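# Four arms lift a loaded tray onto four risers

## Task

Set the tray so it rests entirely on the cluster of four risers on the table. Neither the tray nor any dish on it may drop freely by more than a few centimetres. At the end the risers must still be in their original spots and every item must still sit where it was on the tray. The arms' bases are fixed at (metres, scene frame; heading in degrees counter-clockwise from +x): arm1 at x=-0.66 y=-1.47 z=+1.06, heading +90; arm2 at x=+0.89 y=-1.22 z=+1.04, heading -178; arm3 at x=-1.67 y=-0.90 z=+1.00, heading -1; arm4 at x=-0.25 y=-0.75 z=+0.94, heading -88. When finished, all grippers must release and the arms must back away. Anything that stays in place only because a robot is holding it does not count as achieved.

## Robot and tools

ROBOTS. There are four identical i2rt Big YAM arms: arm1, arm2, arm3 and arm4. Each has six revolute joints, a two-finger gripper and a wrist camera. With joints 1 and 6 at zero and the hand level and pointing ahead, the wrist camera sits above the hand and looks toward the fingertips. Each hand can reach roughly 1.0 m from its joint-1 axis. The joints move at different speeds, so the hand can take a wide, curved path between two postures. There is also a fixed room camera, cam_high.

FRAME. Everything uses one scene frame. The origin is on the floor and +z points up. The base positions and headings in the task are in this frame. The hand point lies midway between the fingertips. The hand's z axis runs along the fingers, and its y axis is the direction the fingers open and close.

execute_actions. Argument "actions" is a list that is either empty or holds exactly one action object. That object is keyed by robot name ("arm1" to "arm4"). Each robot entry has a single key, "joints", which maps joint names to absolute target values. These are not offsets. Any subset of joints may be given.
- joint1_rad: -2.879 to 2.879 rad, done tolerance ±0.045. Rotates the whole arm about its base; positive is counter-clockwise seen from above; 0 extends the arm along the base heading.
- joint2_rad: 0 to 3.141, ±0.14. Shoulder. At 0 the upper arm lies roughly level pointing backward; increasing it lifts the arm up and then forward.
- joint3_rad: 0 to 3.019, ±0.09. Elbow. At 0 the forearm is folded onto the upper arm; increasing it opens the elbow.
- joint4_rad: -1.692 to 1.57, ±0.055. Hand pitch; positive tilts the fingers up.
- joint5_rad: -1.57 to 1.57, ±0.03. Hand yaw; positive swings it to the arm's right.
- joint6_rad: -2.094 to 2.094, ±0.035. Hand roll; positive is clockwise as seen from behind the hand.
- gripper_m: 0 to 0.093 metres of fingertip gap, ±0.003. Each finger pad squeezes with roughly 50 to 62 N at most, and some grippers are weaker.
All motions in one action start together but can finish at different times, and a single action lasts at most 15 s. A robot or joint that you omit may keep pushing toward an earlier target. If any key is unknown or any value is out of range, the whole call is rejected and nothing moves. Optional "cameras" lists which images to return: any of arm1_cam_wrist, arm2_cam_wrist, arm3_cam_wrist, arm4_cam_wrist, cam_high, or "all". Omitting it, passing null or passing ["all"] returns every camera; [] returns none. The images are taken at the end of the call, in the order given on the "pictures" line. An empty action list only reports state and images.

wait: seconds from 0 to 10. It sends no new commands while the simulation keeps running, and returns the same report as an empty action.

zoom_image: camera name plus region [x0, y0, x1, y1] in pixels, with the origin at the top-left. The region can be at most 504x504. It only works on a camera that returned a full image in the latest result. Wrist images are 616x616 fisheye; cam_high is 672x504.

finished_scene: scene number. It ends the scene permanently and reports whether the goal was met. The goal must hold on its own at that point. Replying with no tool call also ends everything.

READING RESULTS. joint_positions gives the current joint values. joint_status describes how each commanded joint ended:
- off_target: stopped short of its target and may still be pushing.
- contact_stop or time_out: the joint now holds wherever it stopped. After a time_out a joint can keep a target up to 0.375, 0.375, 0.113, 0.225, 0.075 and 0.3 rad (joints 1 to 6) from where it sits and keep pushing toward it; on_its_own will list it. To stop that push, send the joint its reported position.
- not_followed: a self-collision or inter-arm check blocked the arm's joint targets. This is flagged by "joint command not followed", usually with a "cause:" line. Any gripper command in the same action still runs. The blocked targets may be retried with later actions.
- on_its_own: lists joints acting without a command in this call. "held at" there means the target being held, not the joint's current position.
A very small change from the current position may produce no motion. A joint holding up a load will slowly sink. If any call reports a stop, every later motion, wait or finish call in that same reply is skipped.

SAFETY. The arms do not stop when they touch something; they keep pushing, and they push hard. Two robots pressing hard against each other fails the run immediately, and a hard collision may do so too. No state line reports arm-to-arm contact. The collision check can act too late, and between arms it ignores fingers, gripper housings and wrist cameras. Objects touching robots do not count as contact. Arms do not wait for one another. Never drop, slam or hard-push the tray or its dishes. Never knock anything off the work area or onto the floor, as that fails the task. Loose objects may occasionally get a small random push.

HEAT. Holding a load or pushing continuously heats the motors, and this continues while you think. Time also passes while you compose each reply, and the robots hold their last command during it. A MOTOR HOT line warns at 85 °C. At 100 °C an OVER-TEMPERATURE FAULT cuts power to that arm and its gripper, so the arm falls; this counts as a stop. The joints it affected then read limit_stop_at_motor_heat; resend their targets afterward. Some heat carries over between scenes. Faster, shorter robot motion is preferred.

CAMERAS (approximate intrinsics). The wrist cameras are fisheye, 616x616, with fx and fy about 178 and the centre near (304, 310). cam_high is pinhole with radial distortion, 672x504, fovy 94.716°, K fx=fy=232.067, cx=335.825, cy=249.656.

Each tool is called as name([rows], argument=value, ...), one row to a line, values as JSON.

## Session

execute_actions(actions=[])

Scene clock: 0.00 s.
Motor temperatures (°C, as the motors report them): arm1=[20 21 22 20 22 22] | arm2=[22 21 21 22 22 19] | arm3=[21 20 21 21 19 23] | arm4=[20 22 21 20 21 22]
arm1.joint_positions: joint1_rad=-1.461 joint2_rad=+0.513 joint3_rad=+1.389 joint4_rad=-1.454 joint5_rad=-0.248 joint6_rad=-0.060 gripper_m=+0.095
arm1.joint_status: not commanded
arm1.hand: x=-0.4996 y=-1.4100 z=+1.6012 quat_wxyz=(-0.474, +0.133, -0.861, -0.123) (m; scene frame)
arm2.joint_positions: joint1_rad=-0.839 joint2_rad=+0.451 joint3_rad=+1.340 joint4_rad=-1.525 joint5_rad=+0.077 joint6_rad=-0.197 gripper_m=+0.094
arm2.joint_status: not commanded
arm2.hand: x=+0.7979 y=-1.1080 z=+1.5529 quat_wxyz=(+0.251, -0.845, +0.284, +0.377) (m; scene frame)
arm3.joint_positions: joint1_rad=+0.430 joint2_rad=+0.478 joint3_rad=+1.356 joint4_rad=-1.315 joint5_rad=-0.306 joint6_rad=-0.164 gripper_m=+0.095
arm3.joint_status: not commanded
arm3.hand: x=-1.5352 y=-0.7755 z=+1.5532 quat_wxyz=(-0.512, +0.316, -0.777, -0.185) (m; scene frame)
arm4.joint_positions: joint1_rad=+0.633 joint2_rad=+0.450 joint3_rad=+1.343 joint4_rad=-1.461 joint5_rad=+0.259 joint6_rad=+0.283 gripper_m=+0.094
arm4.joint_status: not commanded
arm4.hand: x=-0.1890 y=-0.8982 z=+1.4627 quat_wxyz=(-0.418, -0.540, -0.686, +0.251) (m; scene frame)
pictures: arm1_cam_wrist, arm2_cam_wrist, arm3_cam_wrist, arm4_cam_wrist, cam_high
Images, in order (width x height): arm1_cam_wrist 616x616, arm2_cam_wrist 616x616, arm3_cam_wrist 616x616, arm4_cam_wrist 616x616, cam_high 672x504.

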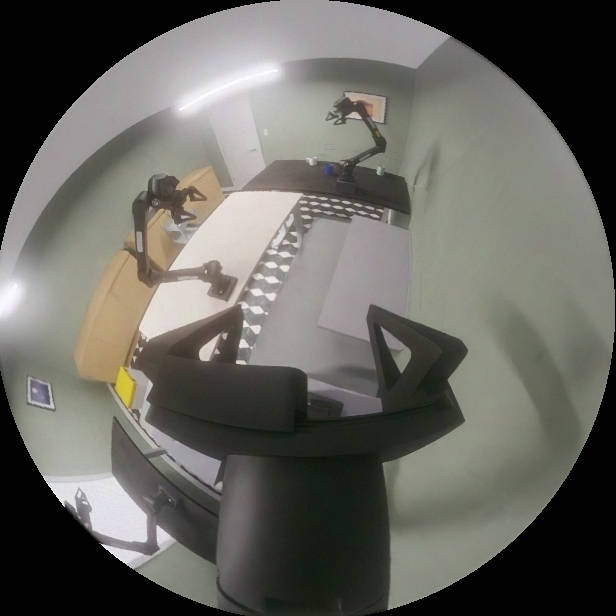

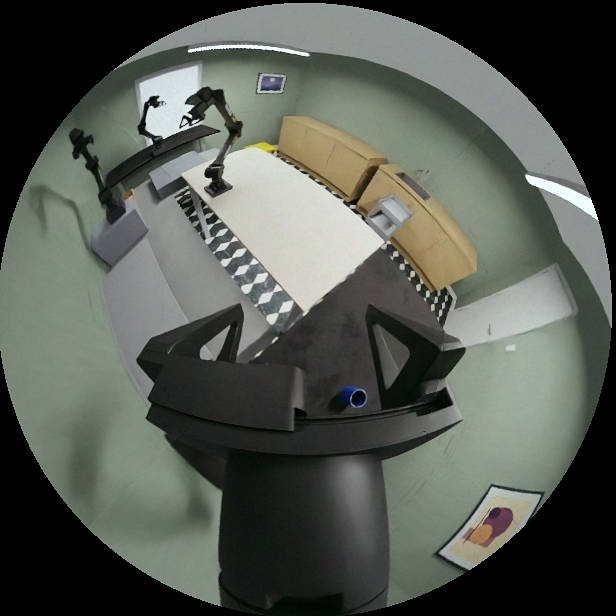

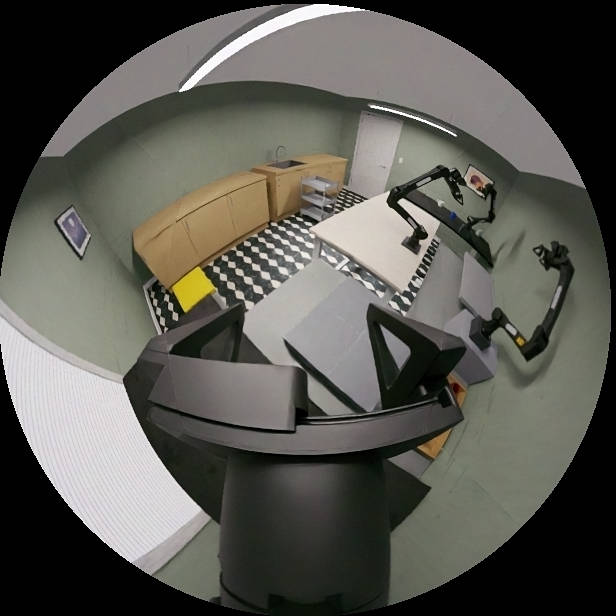

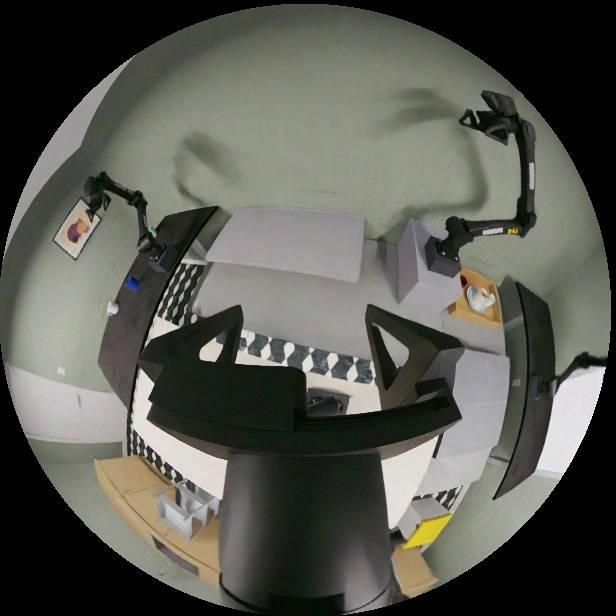

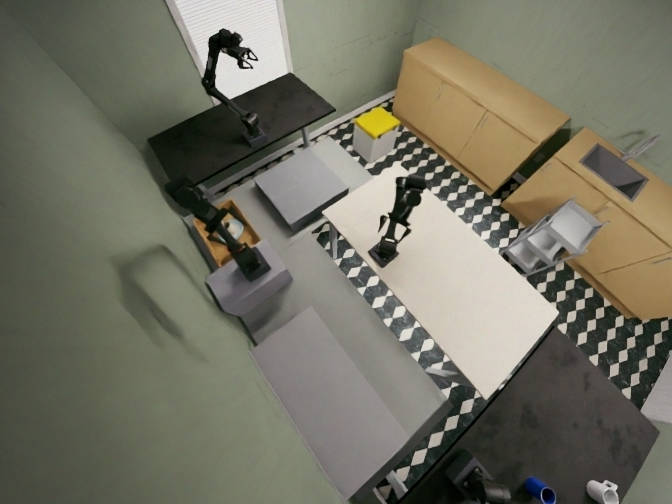

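execute_actions([
  {"arm1":{"joints":{"joint2_rad":1.3,"joint3_rad":1.0,"joint4_rad":-1.0,"joint5_rad":0,"joint6_rad":0}},"arm3":{"joints":{"joint1_rad":-0.6,"joint2_rad":1.2,"joint3_rad":1.3,"joint4_rad":-1.3,"joint5_rad":0,"joint6_rad":0}}},
], cameras=["arm1_cam_wrist","arm3_cam_wrist","cam_high"])

zoom_image(camera="cam_high", region=[140,120,400,320])

Scene clock: 2.47 s.
Motor temperatures (°C, as the motors report them): arm1=[20 21 22 20 22 22] | arm2=[22 21 21 22 22 19] | arm3=[21 20 22 21 19 23] | arm4=[20 22 22 20 21 22]
arm1.joint_positions: joint1_rad=-1.461 joint2_rad=+1.297 joint3_rad=+0.986 joint4_rad=-1.015 joint5_rad=-0.003 joint6_rad=-0.010 gripper_m=+0.095
arm1.joint_status: all done
arm1.hand: x=-0.2562 y=-1.4227 z=+1.2238 quat_wxyz=(-0.127, +0.061, -0.990, -0.010) (m; scene frame)
arm2.joint_positions: joint1_rad=-0.839 joint2_rad=+0.451 joint3_rad=+1.340 joint4_rad=-1.525 joint5_rad=+0.077 joint6_rad=-0.197 gripper_m=+0.094
arm2.joint_status: not commanded
arm2.hand: x=+0.7979 y=-1.1080 z=+1.5529 quat_wxyz=(+0.251, -0.845, +0.284, +0.377) (m; scene frame)
arm3.joint_positions: joint1_rad=-0.597 joint2_rad=+1.203 joint3_rad=+1.304 joint4_rad=-1.310 joint5_rad=-0.001 joint6_rad=-0.007 gripper_m=+0.095
arm3.joint_status: all done
arm3.hand: x=-1.3377 y=-1.1381 z=+1.3179 quat_wxyz=(-0.176, -0.297, -0.936, +0.060) (m; scene frame)
arm4.joint_positions: joint1_rad=+0.633 joint2_rad=+0.450 joint3_rad=+1.343 joint4_rad=-1.461 joint5_rad=+0.259 joint6_rad=+0.283 gripper_m=+0.094
arm4.joint_status: not commanded
arm4.hand: x=-0.1890 y=-0.8982 z=+1.4627 quat_wxyz=(-0.418, -0.540, -0.686, +0.251) (m; scene frame)
pictures: arm1_cam_wrist, arm3_cam_wrist, cam_high
Images, in order (width x height): arm1_cam_wrist 616x616, arm3_cam_wrist 616x616, cam_high 672x504.

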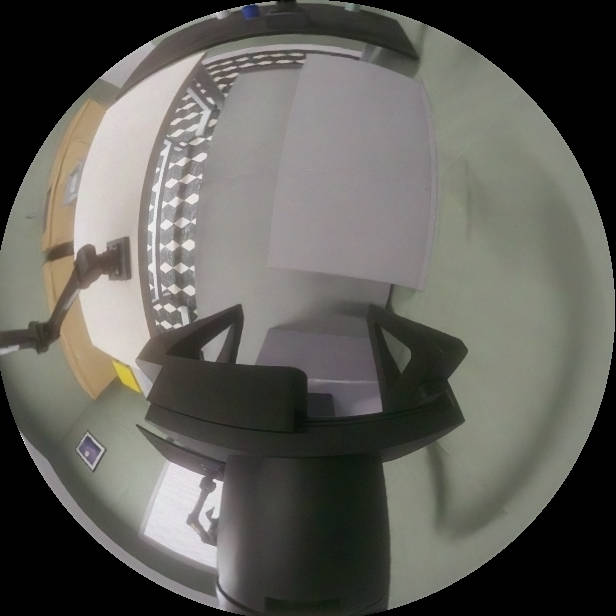

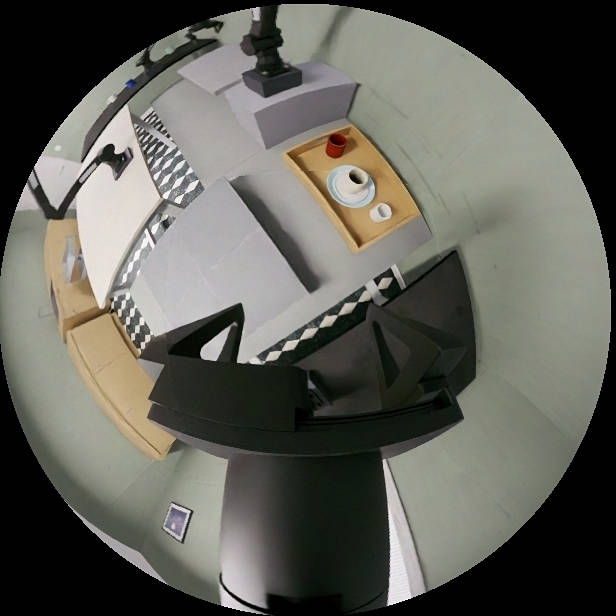

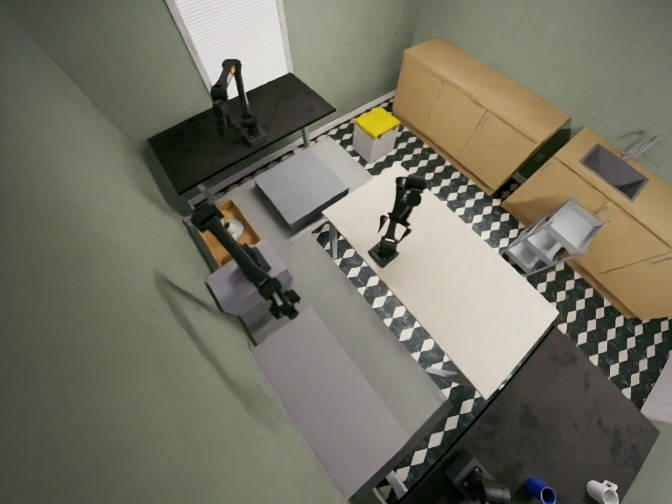

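Region (140, 120, 400, 320) of cam_high's 672x504 image, scaled by 1.938, with more detail than that image has; it fills the top 388 rows of this view, and the rest is white.

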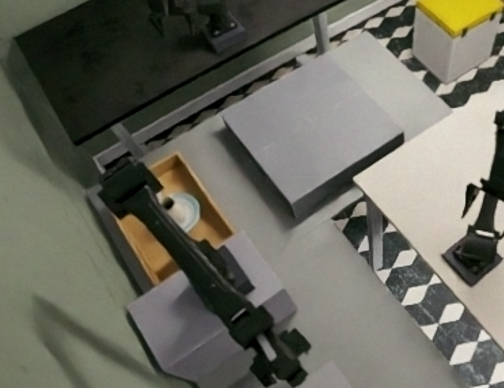

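zoom_image(camera="arm3_cam_wrist", region=[100,60,460,360])

zoom_image(camera="arm1_cam_wrist", region=[200,40,480,320])

Region (100, 60, 460, 360) of arm3_cam_wrist's 616x616 image, scaled by 1.400, with more detail than that image has.

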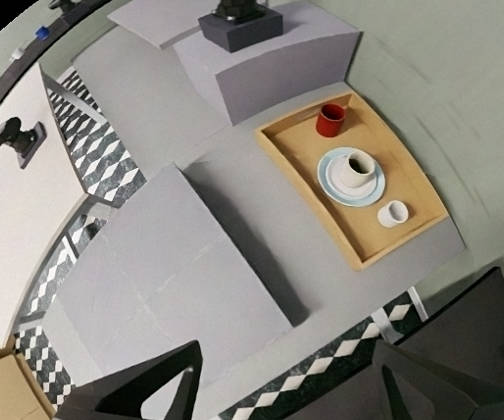

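Region (200, 40, 480, 320) of arm1_cam_wrist's 616x616 image, scaled by 1.800, with more detail than that image has.

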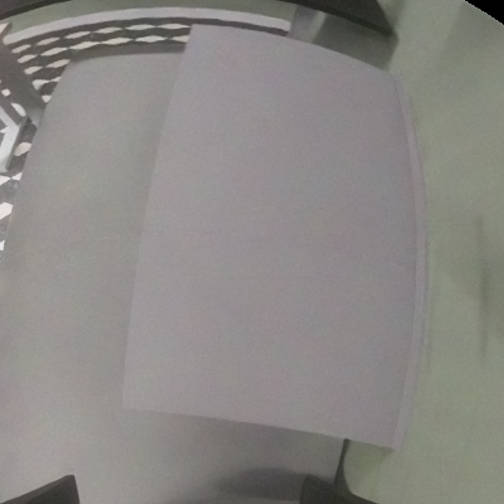

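execute_actions([
  {"arm1":{"joints":{"joint1_rad":1.57,"joint2_rad":1.2,"joint3_rad":0.7,"joint4_rad":-1.07}},"arm3":{"joints":{"joint1_rad":-1.0,"joint2_rad":1.7,"joint3_rad":1.5,"joint4_rad":-1.37}}},
], cameras=["arm1_cam_wrist","arm3_cam_wrist","cam_high"])

Scene clock: 7.23 s.
Motor temperatures (°C, as the motors report them): arm1=[20 21 23 20 22 22] | arm2=[22 21 22 22 22 19] | arm3=[21 20 23 21 19 23] | arm4=[20 22 23 20 21 22]
arm1.joint_positions: joint1_rad=+1.564 joint2_rad=+1.199 joint3_rad=+0.701 joint4_rad=-1.063 joint5_rad=-0.001 joint6_rad=-0.008 gripper_m=+0.095
arm1.joint_status: all done
arm1.hand: x=-0.9461 y=-1.4668 z=+1.1386 quat_wxyz=(-0.002, +1.000, +0.002, +0.000) (m; scene frame)
arm2.joint_positions: joint1_rad=-0.839 joint2_rad=+0.451 joint3_rad=+1.340 joint4_rad=-1.525 joint5_rad=+0.077 joint6_rad=-0.197 gripper_m=+0.094
arm2.joint_status: not commanded
arm2.hand: x=+0.7979 y=-1.1080 z=+1.5529 quat_wxyz=(+0.251, -0.845, +0.284, +0.377) (m; scene frame)
arm3.joint_positions: joint1_rad=-1.010 joint2_rad=+1.700 joint3_rad=+1.475 joint4_rad=-1.355 joint5_rad=+0.000 joint6_rad=-0.006 gripper_m=+0.095
arm3.joint_status: all done
arm3.hand: x=-1.4157 y=-1.3341 z=+1.1688 quat_wxyz=(-0.002, -0.492, -0.870, +0.001) (m; scene frame)
arm4.joint_positions: joint1_rad=+0.633 joint2_rad=+0.450 joint3_rad=+1.343 joint4_rad=-1.461 joint5_rad=+0.259 joint6_rad=+0.283 gripper_m=+0.094
arm4.joint_status: not commanded
arm4.hand: x=-0.1890 y=-0.8982 z=+1.4627 quat_wxyz=(-0.418, -0.540, -0.686, +0.251) (m; scene frame)
pictures: arm1_cam_wrist, arm3_cam_wrist, cam_high
Images, in order (width x height): arm1_cam_wrist 616x616, arm3_cam_wrist 616x616, cam_high 672x504.

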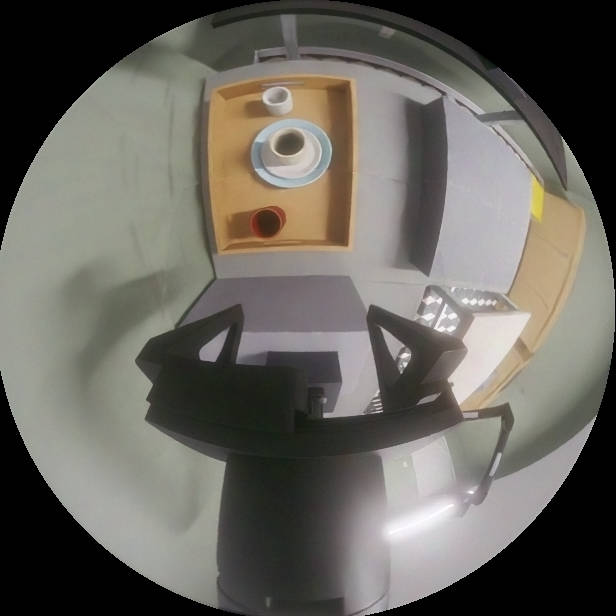

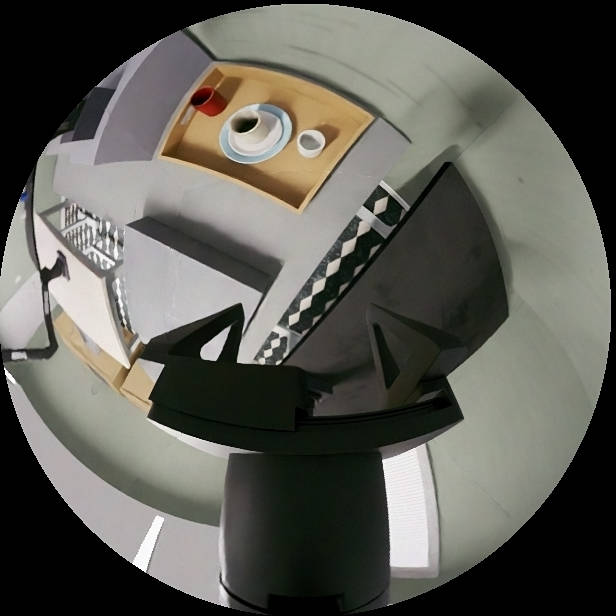

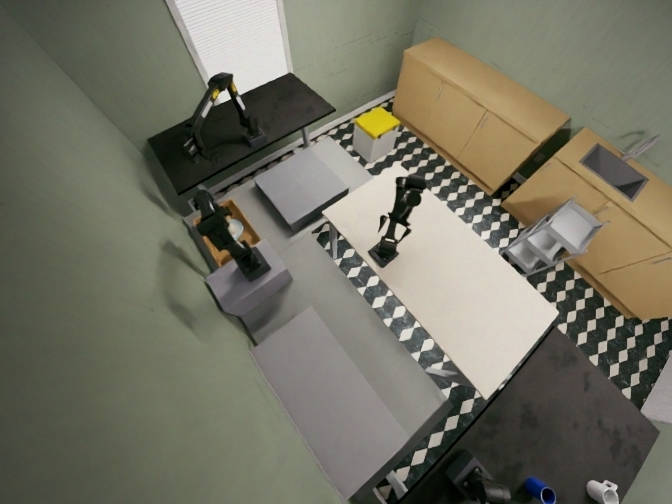

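execute_actions([
  {"arm1":{"joints":{"joint2_rad":1.639,"joint3_rad":0.473,"joint4_rad":-0.404,"joint6_rad":1.57,"gripper_m":0.05}},"arm3":{"joints":{"joint1_rad":-0.987,"joint2_rad":2.4,"joint3_rad":2.174,"joint4_rad":-1.345,"joint6_rad":0.565,"gripper_m":0.05}}},
], cameras=["arm1_cam_wrist","arm3_cam_wrist","cam_high"])

Scene clock: 12.50 s.
Motor temperatures (°C, as the motors report them): arm1=[20 21 23 20 22 22] | arm2=[22 21 22 22 22 19] | arm3=[21 21 24 21 19 23] | arm4=[20 22 23 20 21 22]
arm1.joint_positions: joint1_rad=+1.564 joint2_rad=+1.636 joint3_rad=+0.466 joint4_rad=-0.416 joint5_rad=-0.001 joint6_rad=+1.560 gripper_m=+0.050
arm1.joint_status: all done
arm1.hand: x=-0.9184 y=-1.4659 z=+0.9655 quat_wxyz=(-0.011, +0.710, -0.705, +0.007) (m; scene frame)
arm2.joint_positions: joint1_rad=-0.839 joint2_rad=+0.451 joint3_rad=+1.340 joint4_rad=-1.525 joint5_rad=+0.077 joint6_rad=-0.197 gripper_m=+0.094
arm2.joint_status: not commanded
arm2.hand: x=+0.7979 y=-1.1080 z=+1.5529 quat_wxyz=(+0.251, -0.845, +0.284, +0.377) (m; scene frame)
arm3.joint_positions: joint1_rad=-0.996 joint2_rad=+2.398 joint3_rad=+2.125 joint4_rad=-1.353 joint5_rad=+0.000 joint6_rad=+0.557 gripper_m=+0.050
arm3.joint_status: all done
arm3.hand: x=-1.3078 y=-1.4971 z=+0.9941 quat_wxyz=(+0.020, -0.710, -0.704, -0.005) (m; scene frame)
arm4.joint_positions: joint1_rad=+0.633 joint2_rad=+0.450 joint3_rad=+1.343 joint4_rad=-1.461 joint5_rad=+0.259 joint6_rad=+0.283 gripper_m=+0.094
arm4.joint_status: not commanded
arm4.hand: x=-0.1890 y=-0.8982 z=+1.4627 quat_wxyz=(-0.418, -0.540, -0.686, +0.251) (m; scene frame)
pictures: arm1_cam_wrist, arm3_cam_wrist, cam_high
Images, in order (width x height): arm1_cam_wrist 616x616, arm3_cam_wrist 616x616, cam_high 672x504.

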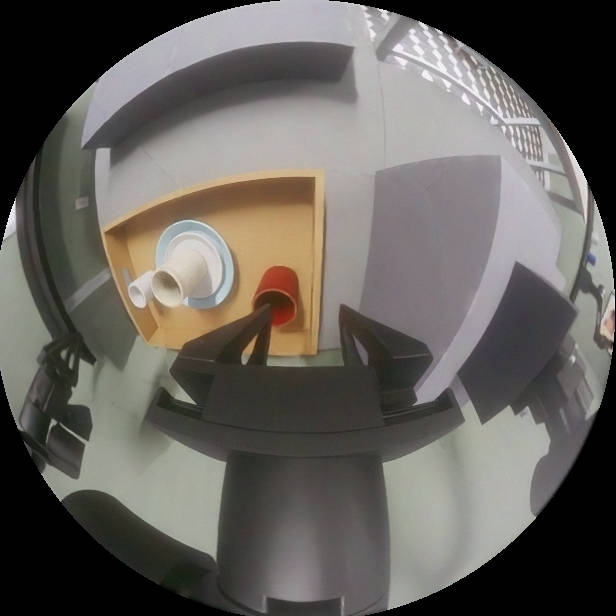

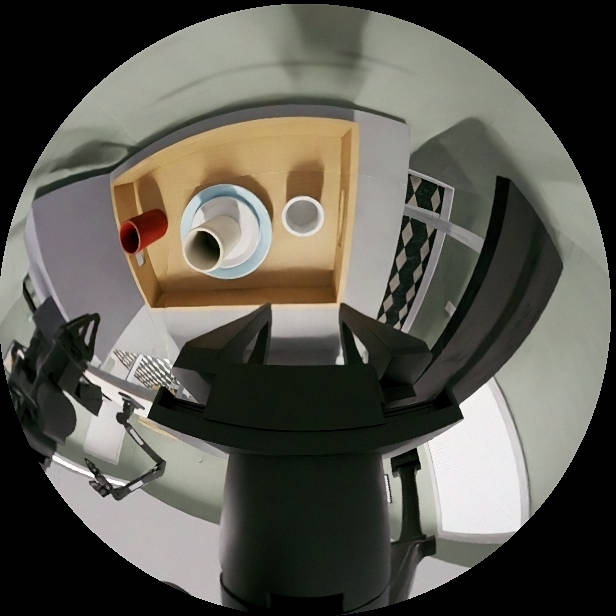

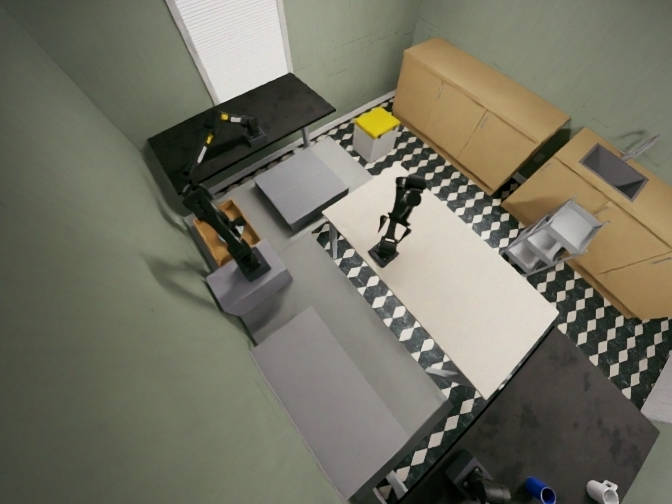

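execute_actions([
  {"arm1":{"joints":{"joint1_rad":1.405,"joint2_rad":2.085,"joint3_rad":0.48,"joint4_rad":0.05,"joint6_rad":1.40}},"arm3":{"joints":{"joint1_rad":-1.143,"joint2_rad":2.77,"joint3_rad":2.54,"joint4_rad":-1.285,"joint6_rad":0.40}}},
], cameras=["arm1_cam_wrist","arm3_cam_wrist"])

Scene clock: 16.60 s.
Motor temperatures (°C, as the motors report them): arm1=[20 21 23 20 22 22] | arm2=[22 21 22 22 22 19] | arm3=[21 21 26 21 19 23] | arm4=[20 22 24 20 21 22]
arm1.joint_positions: joint1_rad=+1.406 joint2_rad=+2.085 joint3_rad=+0.474 joint4_rad=+0.039 joint5_rad=-0.001 joint6_rad=+1.410 gripper_m=+0.050
arm1.joint_status: all done
arm1.hand: x=-0.9063 y=-1.4259 z=+0.8589 quat_wxyz=(-0.005, +0.707, -0.707, +0.002) (m; scene frame)
arm2.joint_positions: joint1_rad=-0.839 joint2_rad=+0.451 joint3_rad=+1.340 joint4_rad=-1.525 joint5_rad=+0.077 joint6_rad=-0.197 gripper_m=+0.094
arm2.joint_status: not commanded
arm2.hand: x=+0.7979 y=-1.1080 z=+1.5529 quat_wxyz=(+0.251, -0.845, +0.284, +0.377) (m; scene frame)
arm3.joint_positions: joint1_rad=-1.144 joint2_rad=+2.769 joint3_rad=+2.490 joint4_rad=-1.294 joint5_rad=+0.000 joint6_rad=+0.408 gripper_m=+0.050
arm3.joint_status: all done
arm3.hand: x=-1.3733 y=-1.6061 z=+0.8608 quat_wxyz=(-0.006, -0.710, -0.705, +0.001) (m; scene frame)
arm4.joint_positions: joint1_rad=+0.633 joint2_rad=+0.450 joint3_rad=+1.343 joint4_rad=-1.461 joint5_rad=+0.259 joint6_rad=+0.283 gripper_m=+0.094
arm4.joint_status: not commanded
arm4.hand: x=-0.1890 y=-0.8982 z=+1.4627 quat_wxyz=(-0.418, -0.540, -0.686, +0.251) (m; scene frame)
pictures: arm1_cam_wrist, arm3_cam_wrist
Images, in order (width x height): arm1_cam_wrist 616x616, arm3_cam_wrist 616x616.

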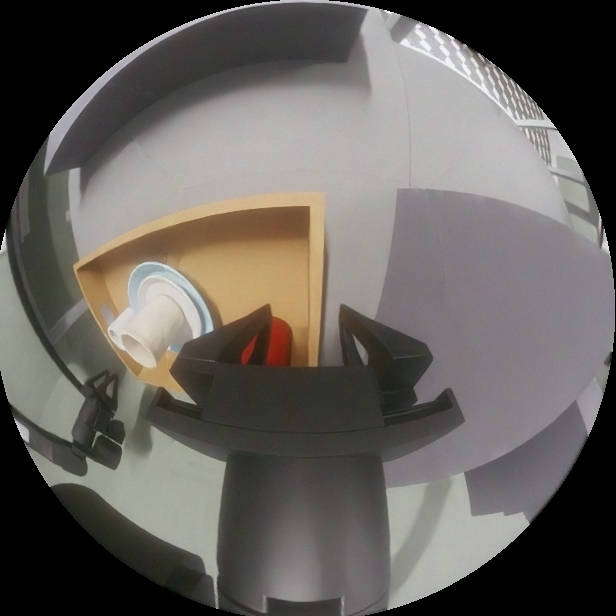

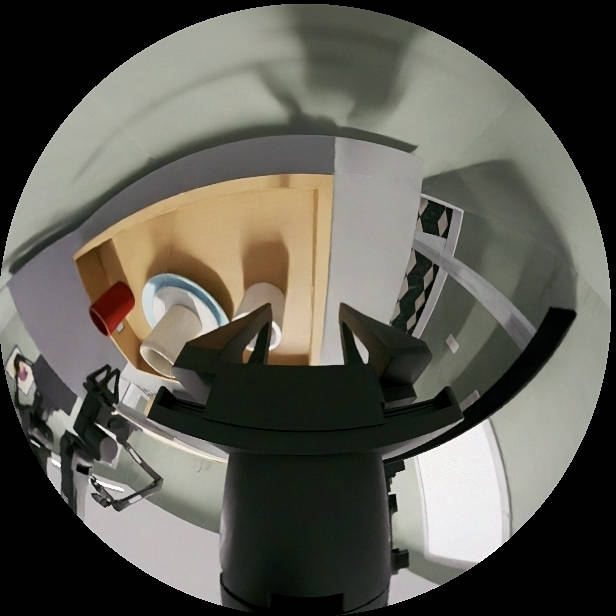

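execute_actions([
  {"arm1":{"joints":{"joint2_rad":2.362,"joint3_rad":0.557,"joint4_rad":0.25}},"arm3":{"joints":{"joint1_rad":-1.165,"joint2_rad":2.832,"joint3_rad":2.48,"joint4_rad":-1.165,"joint6_rad":0.38}}},
], cameras=["arm1_cam_wrist","arm3_cam_wrist"])

Scene clock: 18.93 s.
Motor temperatures (°C, as the motors report them): arm1=[20 21 23 20 22 22] | arm2=[22 21 23 22 22 19] | arm3=[21 22 26 21 19 23] | arm4=[20 22 24 20 21 22]
arm1.joint_positions: joint1_rad=+1.406 joint2_rad=+2.335 joint3_rad=+0.573 joint4_rad=+0.259 joint5_rad=-0.003 joint6_rad=+1.408 gripper_m=+0.050
arm1.joint_status: all done
arm1.hand: x=-0.9306 y=-1.4218 z=+0.7960 quat_wxyz=(+0.016, +0.707, -0.706, -0.025) (m; scene frame)
arm2.joint_positions: joint1_rad=-0.839 joint2_rad=+0.451 joint3_rad=+1.340 joint4_rad=-1.525 joint5_rad=+0.077 joint6_rad=-0.197 gripper_m=+0.094
arm2.joint_status: not commanded
arm2.hand: x=+0.7979 y=-1.1080 z=+1.5529 quat_wxyz=(+0.251, -0.845, +0.284, +0.377) (m; scene frame)
arm3.joint_positions: joint1_rad=-1.156 joint2_rad=+2.797 joint3_rad=+2.490 joint4_rad=-1.183 joint5_rad=+0.000 joint6_rad=+0.388 gripper_m=+0.050
arm3.joint_status: all done
arm3.hand: x=-1.3749 y=-1.6276 z=+0.8405 quat_wxyz=(-0.044, -0.706, -0.706, +0.017) (m; scene frame)
arm4.joint_positions: joint1_rad=+0.633 joint2_rad=+0.450 joint3_rad=+1.343 joint4_rad=-1.461 joint5_rad=+0.259 joint6_rad=+0.283 gripper_m=+0.094
arm4.joint_status: not commanded
arm4.hand: x=-0.1890 y=-0.8982 z=+1.4627 quat_wxyz=(-0.418, -0.540, -0.686, +0.251) (m; scene frame)
pictures: arm1_cam_wrist, arm3_cam_wrist
Images, in order (width x height): arm1_cam_wrist 616x616, arm3_cam_wrist 616x616.

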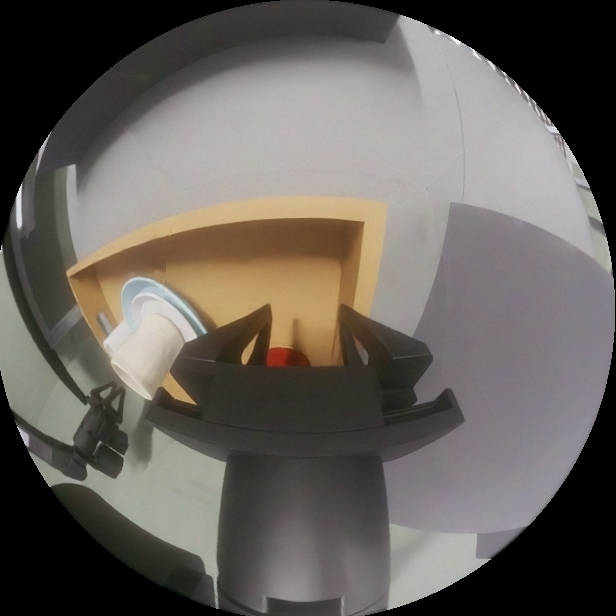

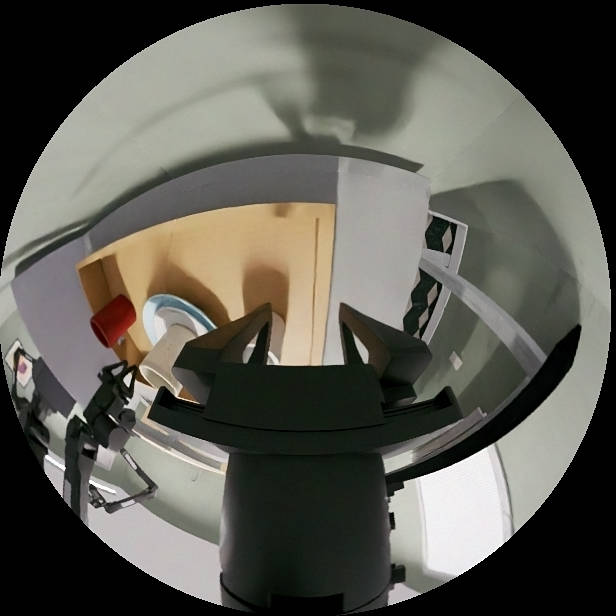

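execute_actions([
  {"arm1":{"joints":{"joint2_rad":2.19}},"arm3":{"joints":{"joint1_rad":-1.178,"joint4_rad":-1.22}}},
], cameras=[])

execute_actions([
  {"arm1":{"joints":{"joint3_rad":0.485,"joint4_rad":0.13,"gripper_m":0.06}},"arm3":{"joints":{"joint3_rad":2.42}}},
], cameras=["arm1_cam_wrist","arm3_cam_wrist"])

Scene clock: 20.47 s.
Motor temperatures (°C, as the motors report them): arm1=[20 21 22 20 22 22] | arm2=[22 21 23 22 22 19] | arm3=[21 22 26 21 19 23] | arm4=[20 22 24 20 21 22]
arm1.joint_positions: joint1_rad=+1.406 joint2_rad=+2.187 joint3_rad=+0.561 joint4_rad=+0.255 joint5_rad=-0.002 joint6_rad=+1.408 gripper_m=+0.050
arm1.joint_status: all done
arm1.hand: x=-0.9776 y=-1.4144 z=+0.8369 quat_wxyz=(+0.054, +0.705, -0.703, -0.079) (m; scene frame)
arm2.joint_positions: joint1_rad=-0.839 joint2_rad=+0.451 joint3_rad=+1.340 joint4_rad=-1.525 joint5_rad=+0.077 joint6_rad=-0.197 gripper_m=+0.094
arm2.joint_status: not commanded
arm2.hand: x=+0.7979 y=-1.1080 z=+1.5529 quat_wxyz=(+0.251, -0.845, +0.284, +0.377) (m; scene frame)
arm3.joint_positions: joint1_rad=-1.169 joint2_rad=+2.797 joint3_rad=+2.490 joint4_rad=-1.204 joint5_rad=+0.000 joint6_rad=+0.388 gripper_m=+0.050
arm3.joint_status: all done
arm3.hand: x=-1.3862 y=-1.6267 z=+0.8401 quat_wxyz=(-0.034, -0.711, -0.702, +0.013) (m; scene frame)
arm4.joint_positions: joint1_rad=+0.633 joint2_rad=+0.450 joint3_rad=+1.343 joint4_rad=-1.461 joint5_rad=+0.259 joint6_rad=+0.283 gripper_m=+0.094
arm4.joint_status: not commanded
arm4.hand: x=-0.1890 y=-0.8982 z=+1.4627 quat_wxyz=(-0.418, -0.540, -0.686, +0.251) (m; scene frame)
pictures: none
No camera images: the call's "cameras" was empty. Leave "cameras" out to get every camera's image.

Scene clock: 21.43 s.
Motor temperatures (°C, as the motors report them): arm1=[20 21 22 20 22 22] | arm2=[22 21 23 22 22 19] | arm3=[21 22 26 21 19 23] | arm4=[20 22 24 20 21 22]
arm1.joint_positions: joint1_rad=+1.406 joint2_rad=+2.187 joint3_rad=+0.480 joint4_rad=+0.136 joint5_rad=-0.002 joint6_rad=+1.408 gripper_m=+0.060
arm1.joint_status: all done
arm1.hand: x=-0.8990 y=-1.4271 z=+0.8357 quat_wxyz=(-0.004, +0.707, -0.707, +0.002) (m; scene frame)
arm2.joint_positions: joint1_rad=-0.839 joint2_rad=+0.451 joint3_rad=+1.340 joint4_rad=-1.525 joint5_rad=+0.077 joint6_rad=-0.197 gripper_m=+0.094
arm2.joint_status: not commanded
arm2.hand: x=+0.7979 y=-1.1080 z=+1.5529 quat_wxyz=(+0.251, -0.845, +0.284, +0.377) (m; scene frame)
arm3.joint_positions: joint1_rad=-1.169 joint2_rad=+2.805 joint3_rad=+2.432 joint4_rad=-1.206 joint5_rad=+0.000 joint6_rad=+0.388 gripper_m=+0.050
arm3.joint_status: all done
arm3.hand: x=-1.3950 y=-1.6042 z=+0.8127 quat_wxyz=(-0.003, -0.711, -0.703, +0.000) (m; scene frame)
arm4.joint_positions: joint1_rad=+0.633 joint2_rad=+0.450 joint3_rad=+1.343 joint4_rad=-1.461 joint5_rad=+0.259 joint6_rad=+0.283 gripper_m=+0.094
arm4.joint_status: not commanded
arm4.hand: x=-0.1890 y=-0.8982 z=+1.4627 quat_wxyz=(-0.418, -0.540, -0.686, +0.251) (m; scene frame)
pictures: arm1_cam_wrist, arm3_cam_wrist
Images, in order (width x height): arm1_cam_wrist 616x616, arm3_cam_wrist 616x616.

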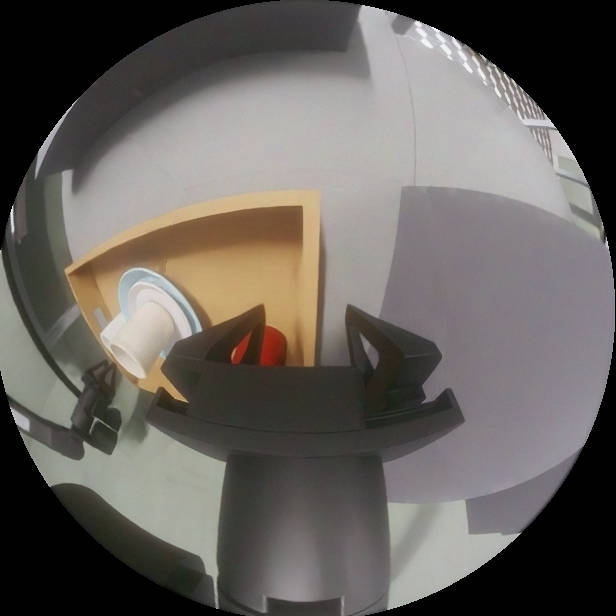

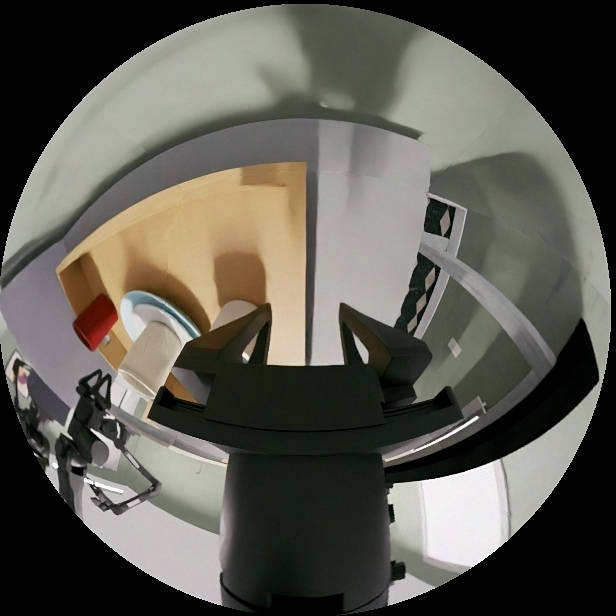

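execute_actions([
  {"arm1":{"joints":{"joint2_rad":2.29,"joint3_rad":0.505,"joint4_rad":0.21}},"arm3":{"joints":{"joint2_rad":2.875,"joint4_rad":-1.14}}},
], cameras=[])

execute_actions([
  {"arm1":{"joints":{"joint2_rad":2.40,"joint3_rad":0.56,"joint4_rad":0.285}}},
], cameras=["arm1_cam_wrist","arm3_cam_wrist"])

Scene clock: 22.83 s.
Motor temperatures (°C, as the motors report them): arm1=[20 21 22 20 22 22] | arm2=[22 21 23 22 22 19] | arm3=[21 22 26 21 19 23] | arm4=[20 22 24 20 21 22]
arm1.joint_positions: joint1_rad=+1.406 joint2_rad=+2.290 joint3_rad=+0.504 joint4_rad=+0.199 joint5_rad=-0.002 joint6_rad=+1.408 gripper_m=+0.060
arm1.joint_status: all done
arm1.hand: x=-0.8914 y=-1.4282 z=+0.8112 quat_wxyz=(-0.009, +0.707, -0.707, +0.009) (m; scene frame)
arm2.joint_positions: joint1_rad=-0.839 joint2_rad=+0.451 joint3_rad=+1.340 joint4_rad=-1.525 joint5_rad=+0.077 joint6_rad=-0.197 gripper_m=+0.094
arm2.joint_status: not commanded
arm2.hand: x=+0.7979 y=-1.1080 z=+1.5529 quat_wxyz=(+0.251, -0.845, +0.284, +0.377) (m; scene frame)
arm3.joint_positions: joint1_rad=-1.169 joint2_rad=+2.844 joint3_rad=+2.432 joint4_rad=-1.157 joint5_rad=+0.000 joint6_rad=+0.388 gripper_m=+0.050
arm3.joint_status: all done
arm3.hand: x=-1.3952 y=-1.6033 z=+0.7841 quat_wxyz=(-0.008, -0.711, -0.703, +0.002) (m; scene frame)
arm4.joint_positions: joint1_rad=+0.633 joint2_rad=+0.450 joint3_rad=+1.343 joint4_rad=-1.461 joint5_rad=+0.259 joint6_rad=+0.283 gripper_m=+0.094
arm4.joint_status: not commanded
arm4.hand: x=-0.1890 y=-0.8982 z=+1.4627 quat_wxyz=(-0.418, -0.540, -0.686, +0.251) (m; scene frame)
pictures: none
No camera images: the call's "cameras" was empty. Leave "cameras" out to get every camera's image.

Scene clock: 23.73 s.
Motor temperatures (°C, as the motors report them): arm1=[20 21 22 20 22 22] | arm2=[22 21 23 22 22 19] | arm3=[21 22 26 21 19 23] | arm4=[20 22 24 20 21 22]
arm1.joint_positions: joint1_rad=+1.406 joint2_rad=+2.399 joint3_rad=+0.563 joint4_rad=+0.276 joint5_rad=-0.002 joint6_rad=+1.408 gripper_m=+0.060
arm1.joint_status: all done
arm1.hand: x=-0.9035 y=-1.4260 z=+0.7817 quat_wxyz=(-0.001, +0.707, -0.707, -0.003) (m; scene frame)
arm2.joint_positions: joint1_rad=-0.839 joint2_rad=+0.451 joint3_rad=+1.340 joint4_rad=-1.525 joint5_rad=+0.077 joint6_rad=-0.197 gripper_m=+0.094
arm2.joint_status: not commanded
arm2.hand: x=+0.7979 y=-1.1080 z=+1.5529 quat_wxyz=(+0.251, -0.845, +0.284, +0.377) (m; scene frame)
arm3.joint_positions: joint1_rad=-1.169 joint2_rad=+2.844 joint3_rad=+2.432 joint4_rad=-1.157 joint5_rad=+0.000 joint6_rad=+0.388 gripper_m=+0.050
arm3.joint_status: not commanded
arm3.hand: x=-1.3952 y=-1.6033 z=+0.7841 quat_wxyz=(-0.008, -0.711, -0.703, +0.002) (m; scene frame)
arm4.joint_positions: joint1_rad=+0.633 joint2_rad=+0.450 joint3_rad=+1.343 joint4_rad=-1.461 joint5_rad=+0.259 joint6_rad=+0.283 gripper_m=+0.094
arm4.joint_status: not commanded
arm4.hand: x=-0.1890 y=-0.8982 z=+1.4627 quat_wxyz=(-0.418, -0.540, -0.686, +0.251) (m; scene frame)
pictures: arm1_cam_wrist, arm3_cam_wrist
Images, in order (width x height): arm1_cam_wrist 616x616, arm3_cam_wrist 616x616.

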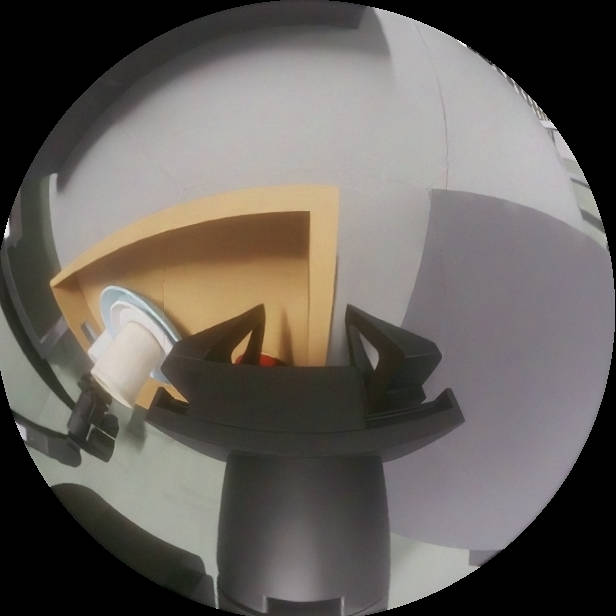

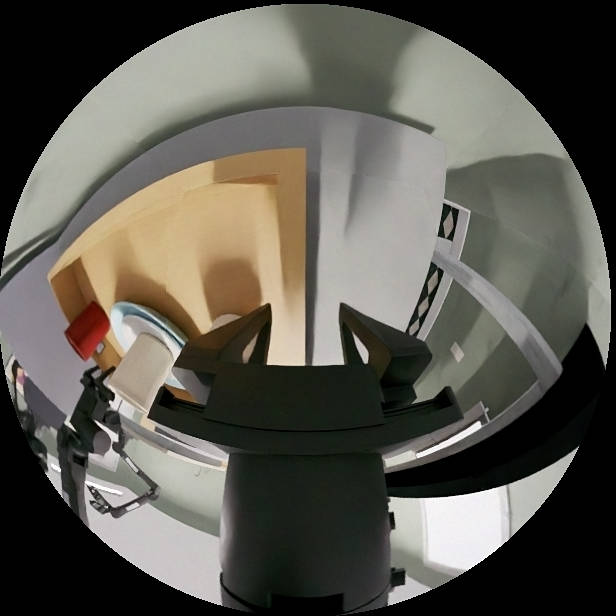

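execute_actions([
  {"arm1":{"joints":{"joint2_rad":2.455,"joint3_rad":0.575,"joint4_rad":0.32}},"arm3":{"joints":{"joint2_rad":2.893,"joint4_rad":-1.13}}},
], cameras=[])

execute_actions([
  {"arm1":{"joints":{"gripper_m":0}},"arm3":{"joints":{"gripper_m":0}}},
], cameras=["arm1_cam_wrist","arm3_cam_wrist"])

Scene clock: 24.97 s.
Motor temperatures (°C, as the motors report them): arm1=[20 21 22 20 22 22] | arm2=[22 21 23 22 22 19] | arm3=[21 23 25 21 19 23] | arm4=[20 22 24 20 21 22]
arm1.joint_positions: joint1_rad=+1.406 joint2_rad=+2.451 joint3_rad=+0.571 joint4_rad=+0.310 joint5_rad=-0.002 joint6_rad=+1.408 gripper_m=+0.060
arm1.joint_status: all done
arm1.hand: x=-0.8951 y=-1.4273 z=+0.7693 quat_wxyz=(-0.004, +0.707, -0.707, +0.002) (m; scene frame)
arm2.joint_positions: joint1_rad=-0.839 joint2_rad=+0.451 joint3_rad=+1.340 joint4_rad=-1.525 joint5_rad=+0.077 joint6_rad=-0.197 gripper_m=+0.094
arm2.joint_status: not commanded
arm2.hand: x=+0.7979 y=-1.1080 z=+1.5529 quat_wxyz=(+0.251, -0.845, +0.284, +0.377) (m; scene frame)
arm3.joint_positions: joint1_rad=-1.169 joint2_rad=+2.854 joint3_rad=+2.432 joint4_rad=-1.146 joint5_rad=+0.000 joint6_rad=+0.388 gripper_m=+0.050
arm3.joint_status: all done
arm3.hand: x=-1.3954 y=-1.6028 z=+0.7771 quat_wxyz=(-0.008, -0.711, -0.703, +0.002) (m; scene frame)
arm4.joint_positions: joint1_rad=+0.633 joint2_rad=+0.450 joint3_rad=+1.343 joint4_rad=-1.461 joint5_rad=+0.259 joint6_rad=+0.283 gripper_m=+0.094
arm4.joint_status: not commanded
arm4.hand: x=-0.1890 y=-0.8982 z=+1.4627 quat_wxyz=(-0.418, -0.540, -0.686, +0.251) (m; scene frame)
pictures: none
No camera images: the call's "cameras" was empty. Leave "cameras" out to get every camera's image.

Scene clock: 25.60 s.
Motor temperatures (°C, as the motors report them): arm1=[20 21 22 20 22 22] | arm2=[22 21 23 22 22 19] | arm3=[21 23 25 21 19 23] | arm4=[20 22 24 20 21 22]
arm1.joint_positions: joint1_rad=+1.406 joint2_rad=+2.451 joint3_rad=+0.571 joint4_rad=+0.311 joint5_rad=-0.002 joint6_rad=+1.407 gripper_m=+0.012
arm1.joint_status: gripper_m off_target (ended at +0.012, target +0.000)
arm1.hand: x=-0.8955 y=-1.4272 z=+0.7692 quat_wxyz=(-0.004, +0.708, -0.706, +0.001) (m; scene frame)
arm2.joint_positions: joint1_rad=-0.839 joint2_rad=+0.451 joint3_rad=+1.340 joint4_rad=-1.525 joint5_rad=+0.077 joint6_rad=-0.197 gripper_m=+0.094
arm2.joint_status: not commanded
arm2.hand: x=+0.7979 y=-1.1080 z=+1.5529 quat_wxyz=(+0.251, -0.845, +0.284, +0.377) (m; scene frame)
arm3.joint_positions: joint1_rad=-1.164 joint2_rad=+2.854 joint3_rad=+2.432 joint4_rad=-1.137 joint5_rad=-0.007 joint6_rad=+0.394 gripper_m=+0.012
arm3.joint_status: gripper_m off_target (ended at +0.011, target +0.000)
arm3.hand: x=-1.3897 y=-1.6028 z=+0.7769 quat_wxyz=(-0.014, -0.712, -0.703, +0.000) (m; scene frame)
arm4.joint_positions: joint1_rad=+0.633 joint2_rad=+0.450 joint3_rad=+1.343 joint4_rad=-1.461 joint5_rad=+0.259 joint6_rad=+0.283 gripper_m=+0.094
arm4.joint_status: not commanded
arm4.hand: x=-0.1890 y=-0.8982 z=+1.4627 quat_wxyz=(-0.418, -0.540, -0.686, +0.251) (m; scene frame)
pictures: arm1_cam_wrist, arm3_cam_wrist
Images, in order (width x height): arm1_cam_wrist 616x616, arm3_cam_wrist 616x616.

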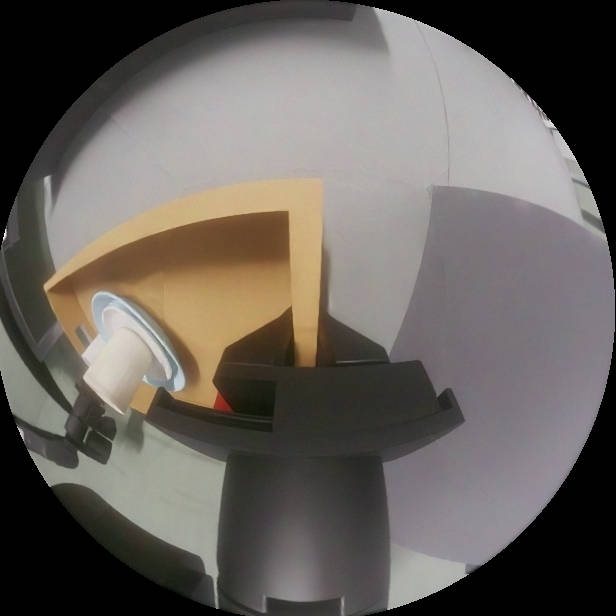

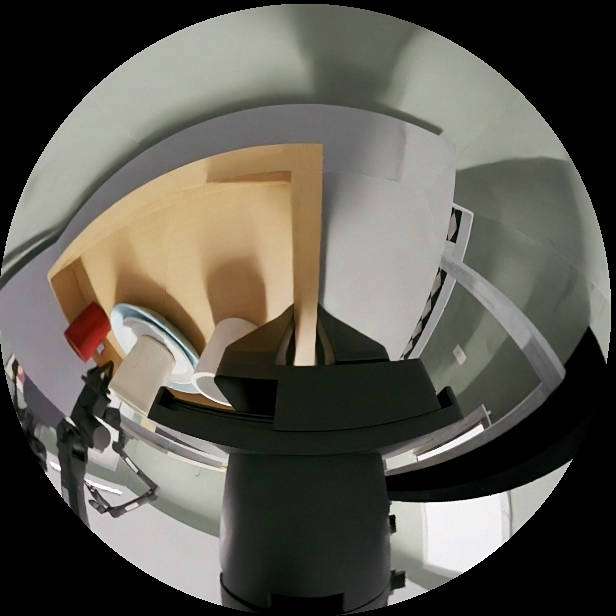

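execute_actions([
  {"arm1":{"joints":{"joint2_rad":2.335,"joint3_rad":0.522,"joint4_rad":0.245}},"arm3":{"joints":{"joint1_rad":-1.16,"joint2_rad":2.775,"joint3_rad":2.41,"joint4_rad":-1.185}}},
], cameras=["arm1_cam_wrist","arm3_cam_wrist"])

Scene clock: 29.23 s.
Motor temperatures (°C, as the motors report them): arm1=[20 21 22 20 22 22] | arm2=[22 21 23 22 22 19] | arm3=[21 23 25 21 19 23] | arm4=[20 22 25 20 21 22]
arm1.joint_positions: joint1_rad=+1.406 joint2_rad=+2.402 joint3_rad=+0.566 joint4_rad=+0.254 joint5_rad=+0.005 joint6_rad=+1.407 gripper_m=+0.012
arm1.joint_status: all done
arm1.hand: x=-0.8985 y=-1.4256 z=+0.7807 quat_wxyz=(-0.011, +0.708, -0.706, +0.004) (m; scene frame)
arm2.joint_positions: joint1_rad=-0.839 joint2_rad=+0.451 joint3_rad=+1.340 joint4_rad=-1.525 joint5_rad=+0.077 joint6_rad=-0.197 gripper_m=+0.094
arm2.joint_status: not commanded
arm2.hand: x=+0.7979 y=-1.1080 z=+1.5529 quat_wxyz=(+0.251, -0.845, +0.284, +0.377) (m; scene frame)
arm3.joint_positions: joint1_rad=-1.166 joint2_rad=+2.841 joint3_rad=+2.414 joint4_rad=-1.145 joint5_rad=-0.009 joint6_rad=+0.398 gripper_m=+0.012
arm3.joint_status: all done
arm3.hand: x=-1.3924 y=-1.5990 z=+0.7798 quat_wxyz=(-0.008, -0.714, -0.701, -0.003) (m; scene frame)
arm4.joint_positions: joint1_rad=+0.633 joint2_rad=+0.450 joint3_rad=+1.343 joint4_rad=-1.461 joint5_rad=+0.259 joint6_rad=+0.283 gripper_m=+0.094
arm4.joint_status: not commanded
arm4.hand: x=-0.1890 y=-0.8982 z=+1.4627 quat_wxyz=(-0.418, -0.540, -0.686, +0.251) (m; scene frame)
pictures: arm1_cam_wrist, arm3_cam_wrist
Images, in order (width x height): arm1_cam_wrist 616x616, arm3_cam_wrist 616x616.

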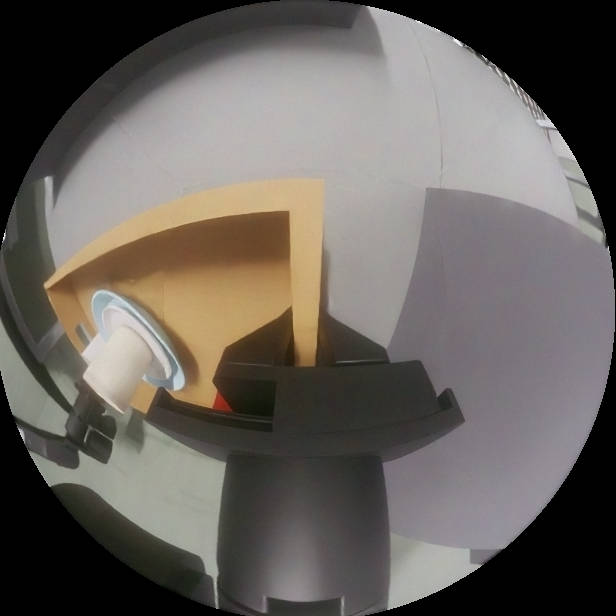

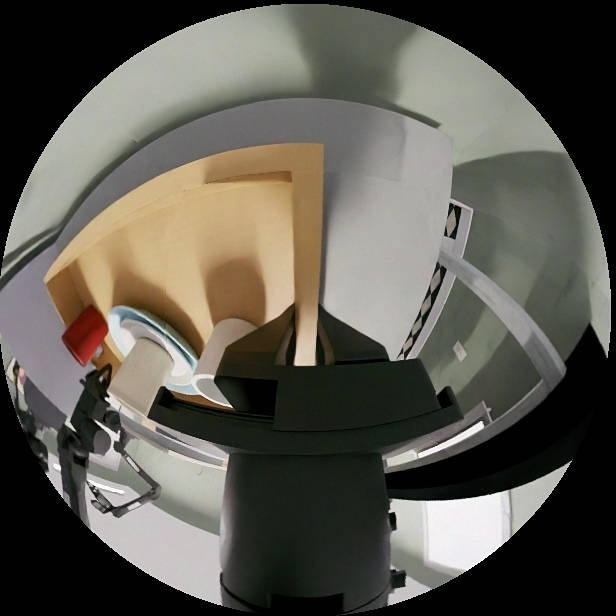

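execute_actions([
  {"arm1":{"joints":{"joint2_rad":2.30,"joint3_rad":0.50}},"arm3":{"joints":{"joint2_rad":2.69,"joint3_rad":2.45}}},
], cameras=[])

Scene clock: 30.50 s.
Motor temperatures (°C, as the motors report them): arm1=[20 21 22 20 22 22] | arm2=[22 21 23 22 22 19] | arm3=[21 23 25 21 19 23] | arm4=[20 22 25 20 21 22]
arm1.joint_positions: joint1_rad=+1.406 joint2_rad=+2.369 joint3_rad=+0.545 joint4_rad=+0.251 joint5_rad=+0.006 joint6_rad=+1.409 gripper_m=+0.012
arm1.joint_status: all done
arm1.hand: x=-0.8980 y=-1.4256 z=+0.7902 quat_wxyz=(-0.008, +0.707, -0.707, +0.001) (m; scene frame)
arm2.joint_positions: joint1_rad=-0.839 joint2_rad=+0.451 joint3_rad=+1.340 joint4_rad=-1.525 joint5_rad=+0.077 joint6_rad=-0.197 gripper_m=+0.094
arm2.joint_status: not commanded
arm2.hand: x=+0.7979 y=-1.1080 z=+1.5529 quat_wxyz=(+0.251, -0.845, +0.284, +0.377) (m; scene frame)
arm3.joint_positions: joint1_rad=-1.166 joint2_rad=+2.819 joint3_rad=+2.414 joint4_rad=-1.165 joint5_rad=-0.009 joint6_rad=+0.398 gripper_m=+0.012
arm3.joint_status: all done
arm3.hand: x=-1.3915 y=-1.6016 z=+0.7965 quat_wxyz=(-0.010, -0.714, -0.701, -0.002) (m; scene frame)
arm4.joint_positions: joint1_rad=+0.633 joint2_rad=+0.450 joint3_rad=+1.343 joint4_rad=-1.461 joint5_rad=+0.259 joint6_rad=+0.283 gripper_m=+0.094
arm4.joint_status: not commanded
arm4.hand: x=-0.1890 y=-0.8982 z=+1.4627 quat_wxyz=(-0.418, -0.540, -0.686, +0.251) (m; scene frame)
pictures: none
No camera images: the call's "cameras" was empty. Leave "cameras" out to get every camera's image.


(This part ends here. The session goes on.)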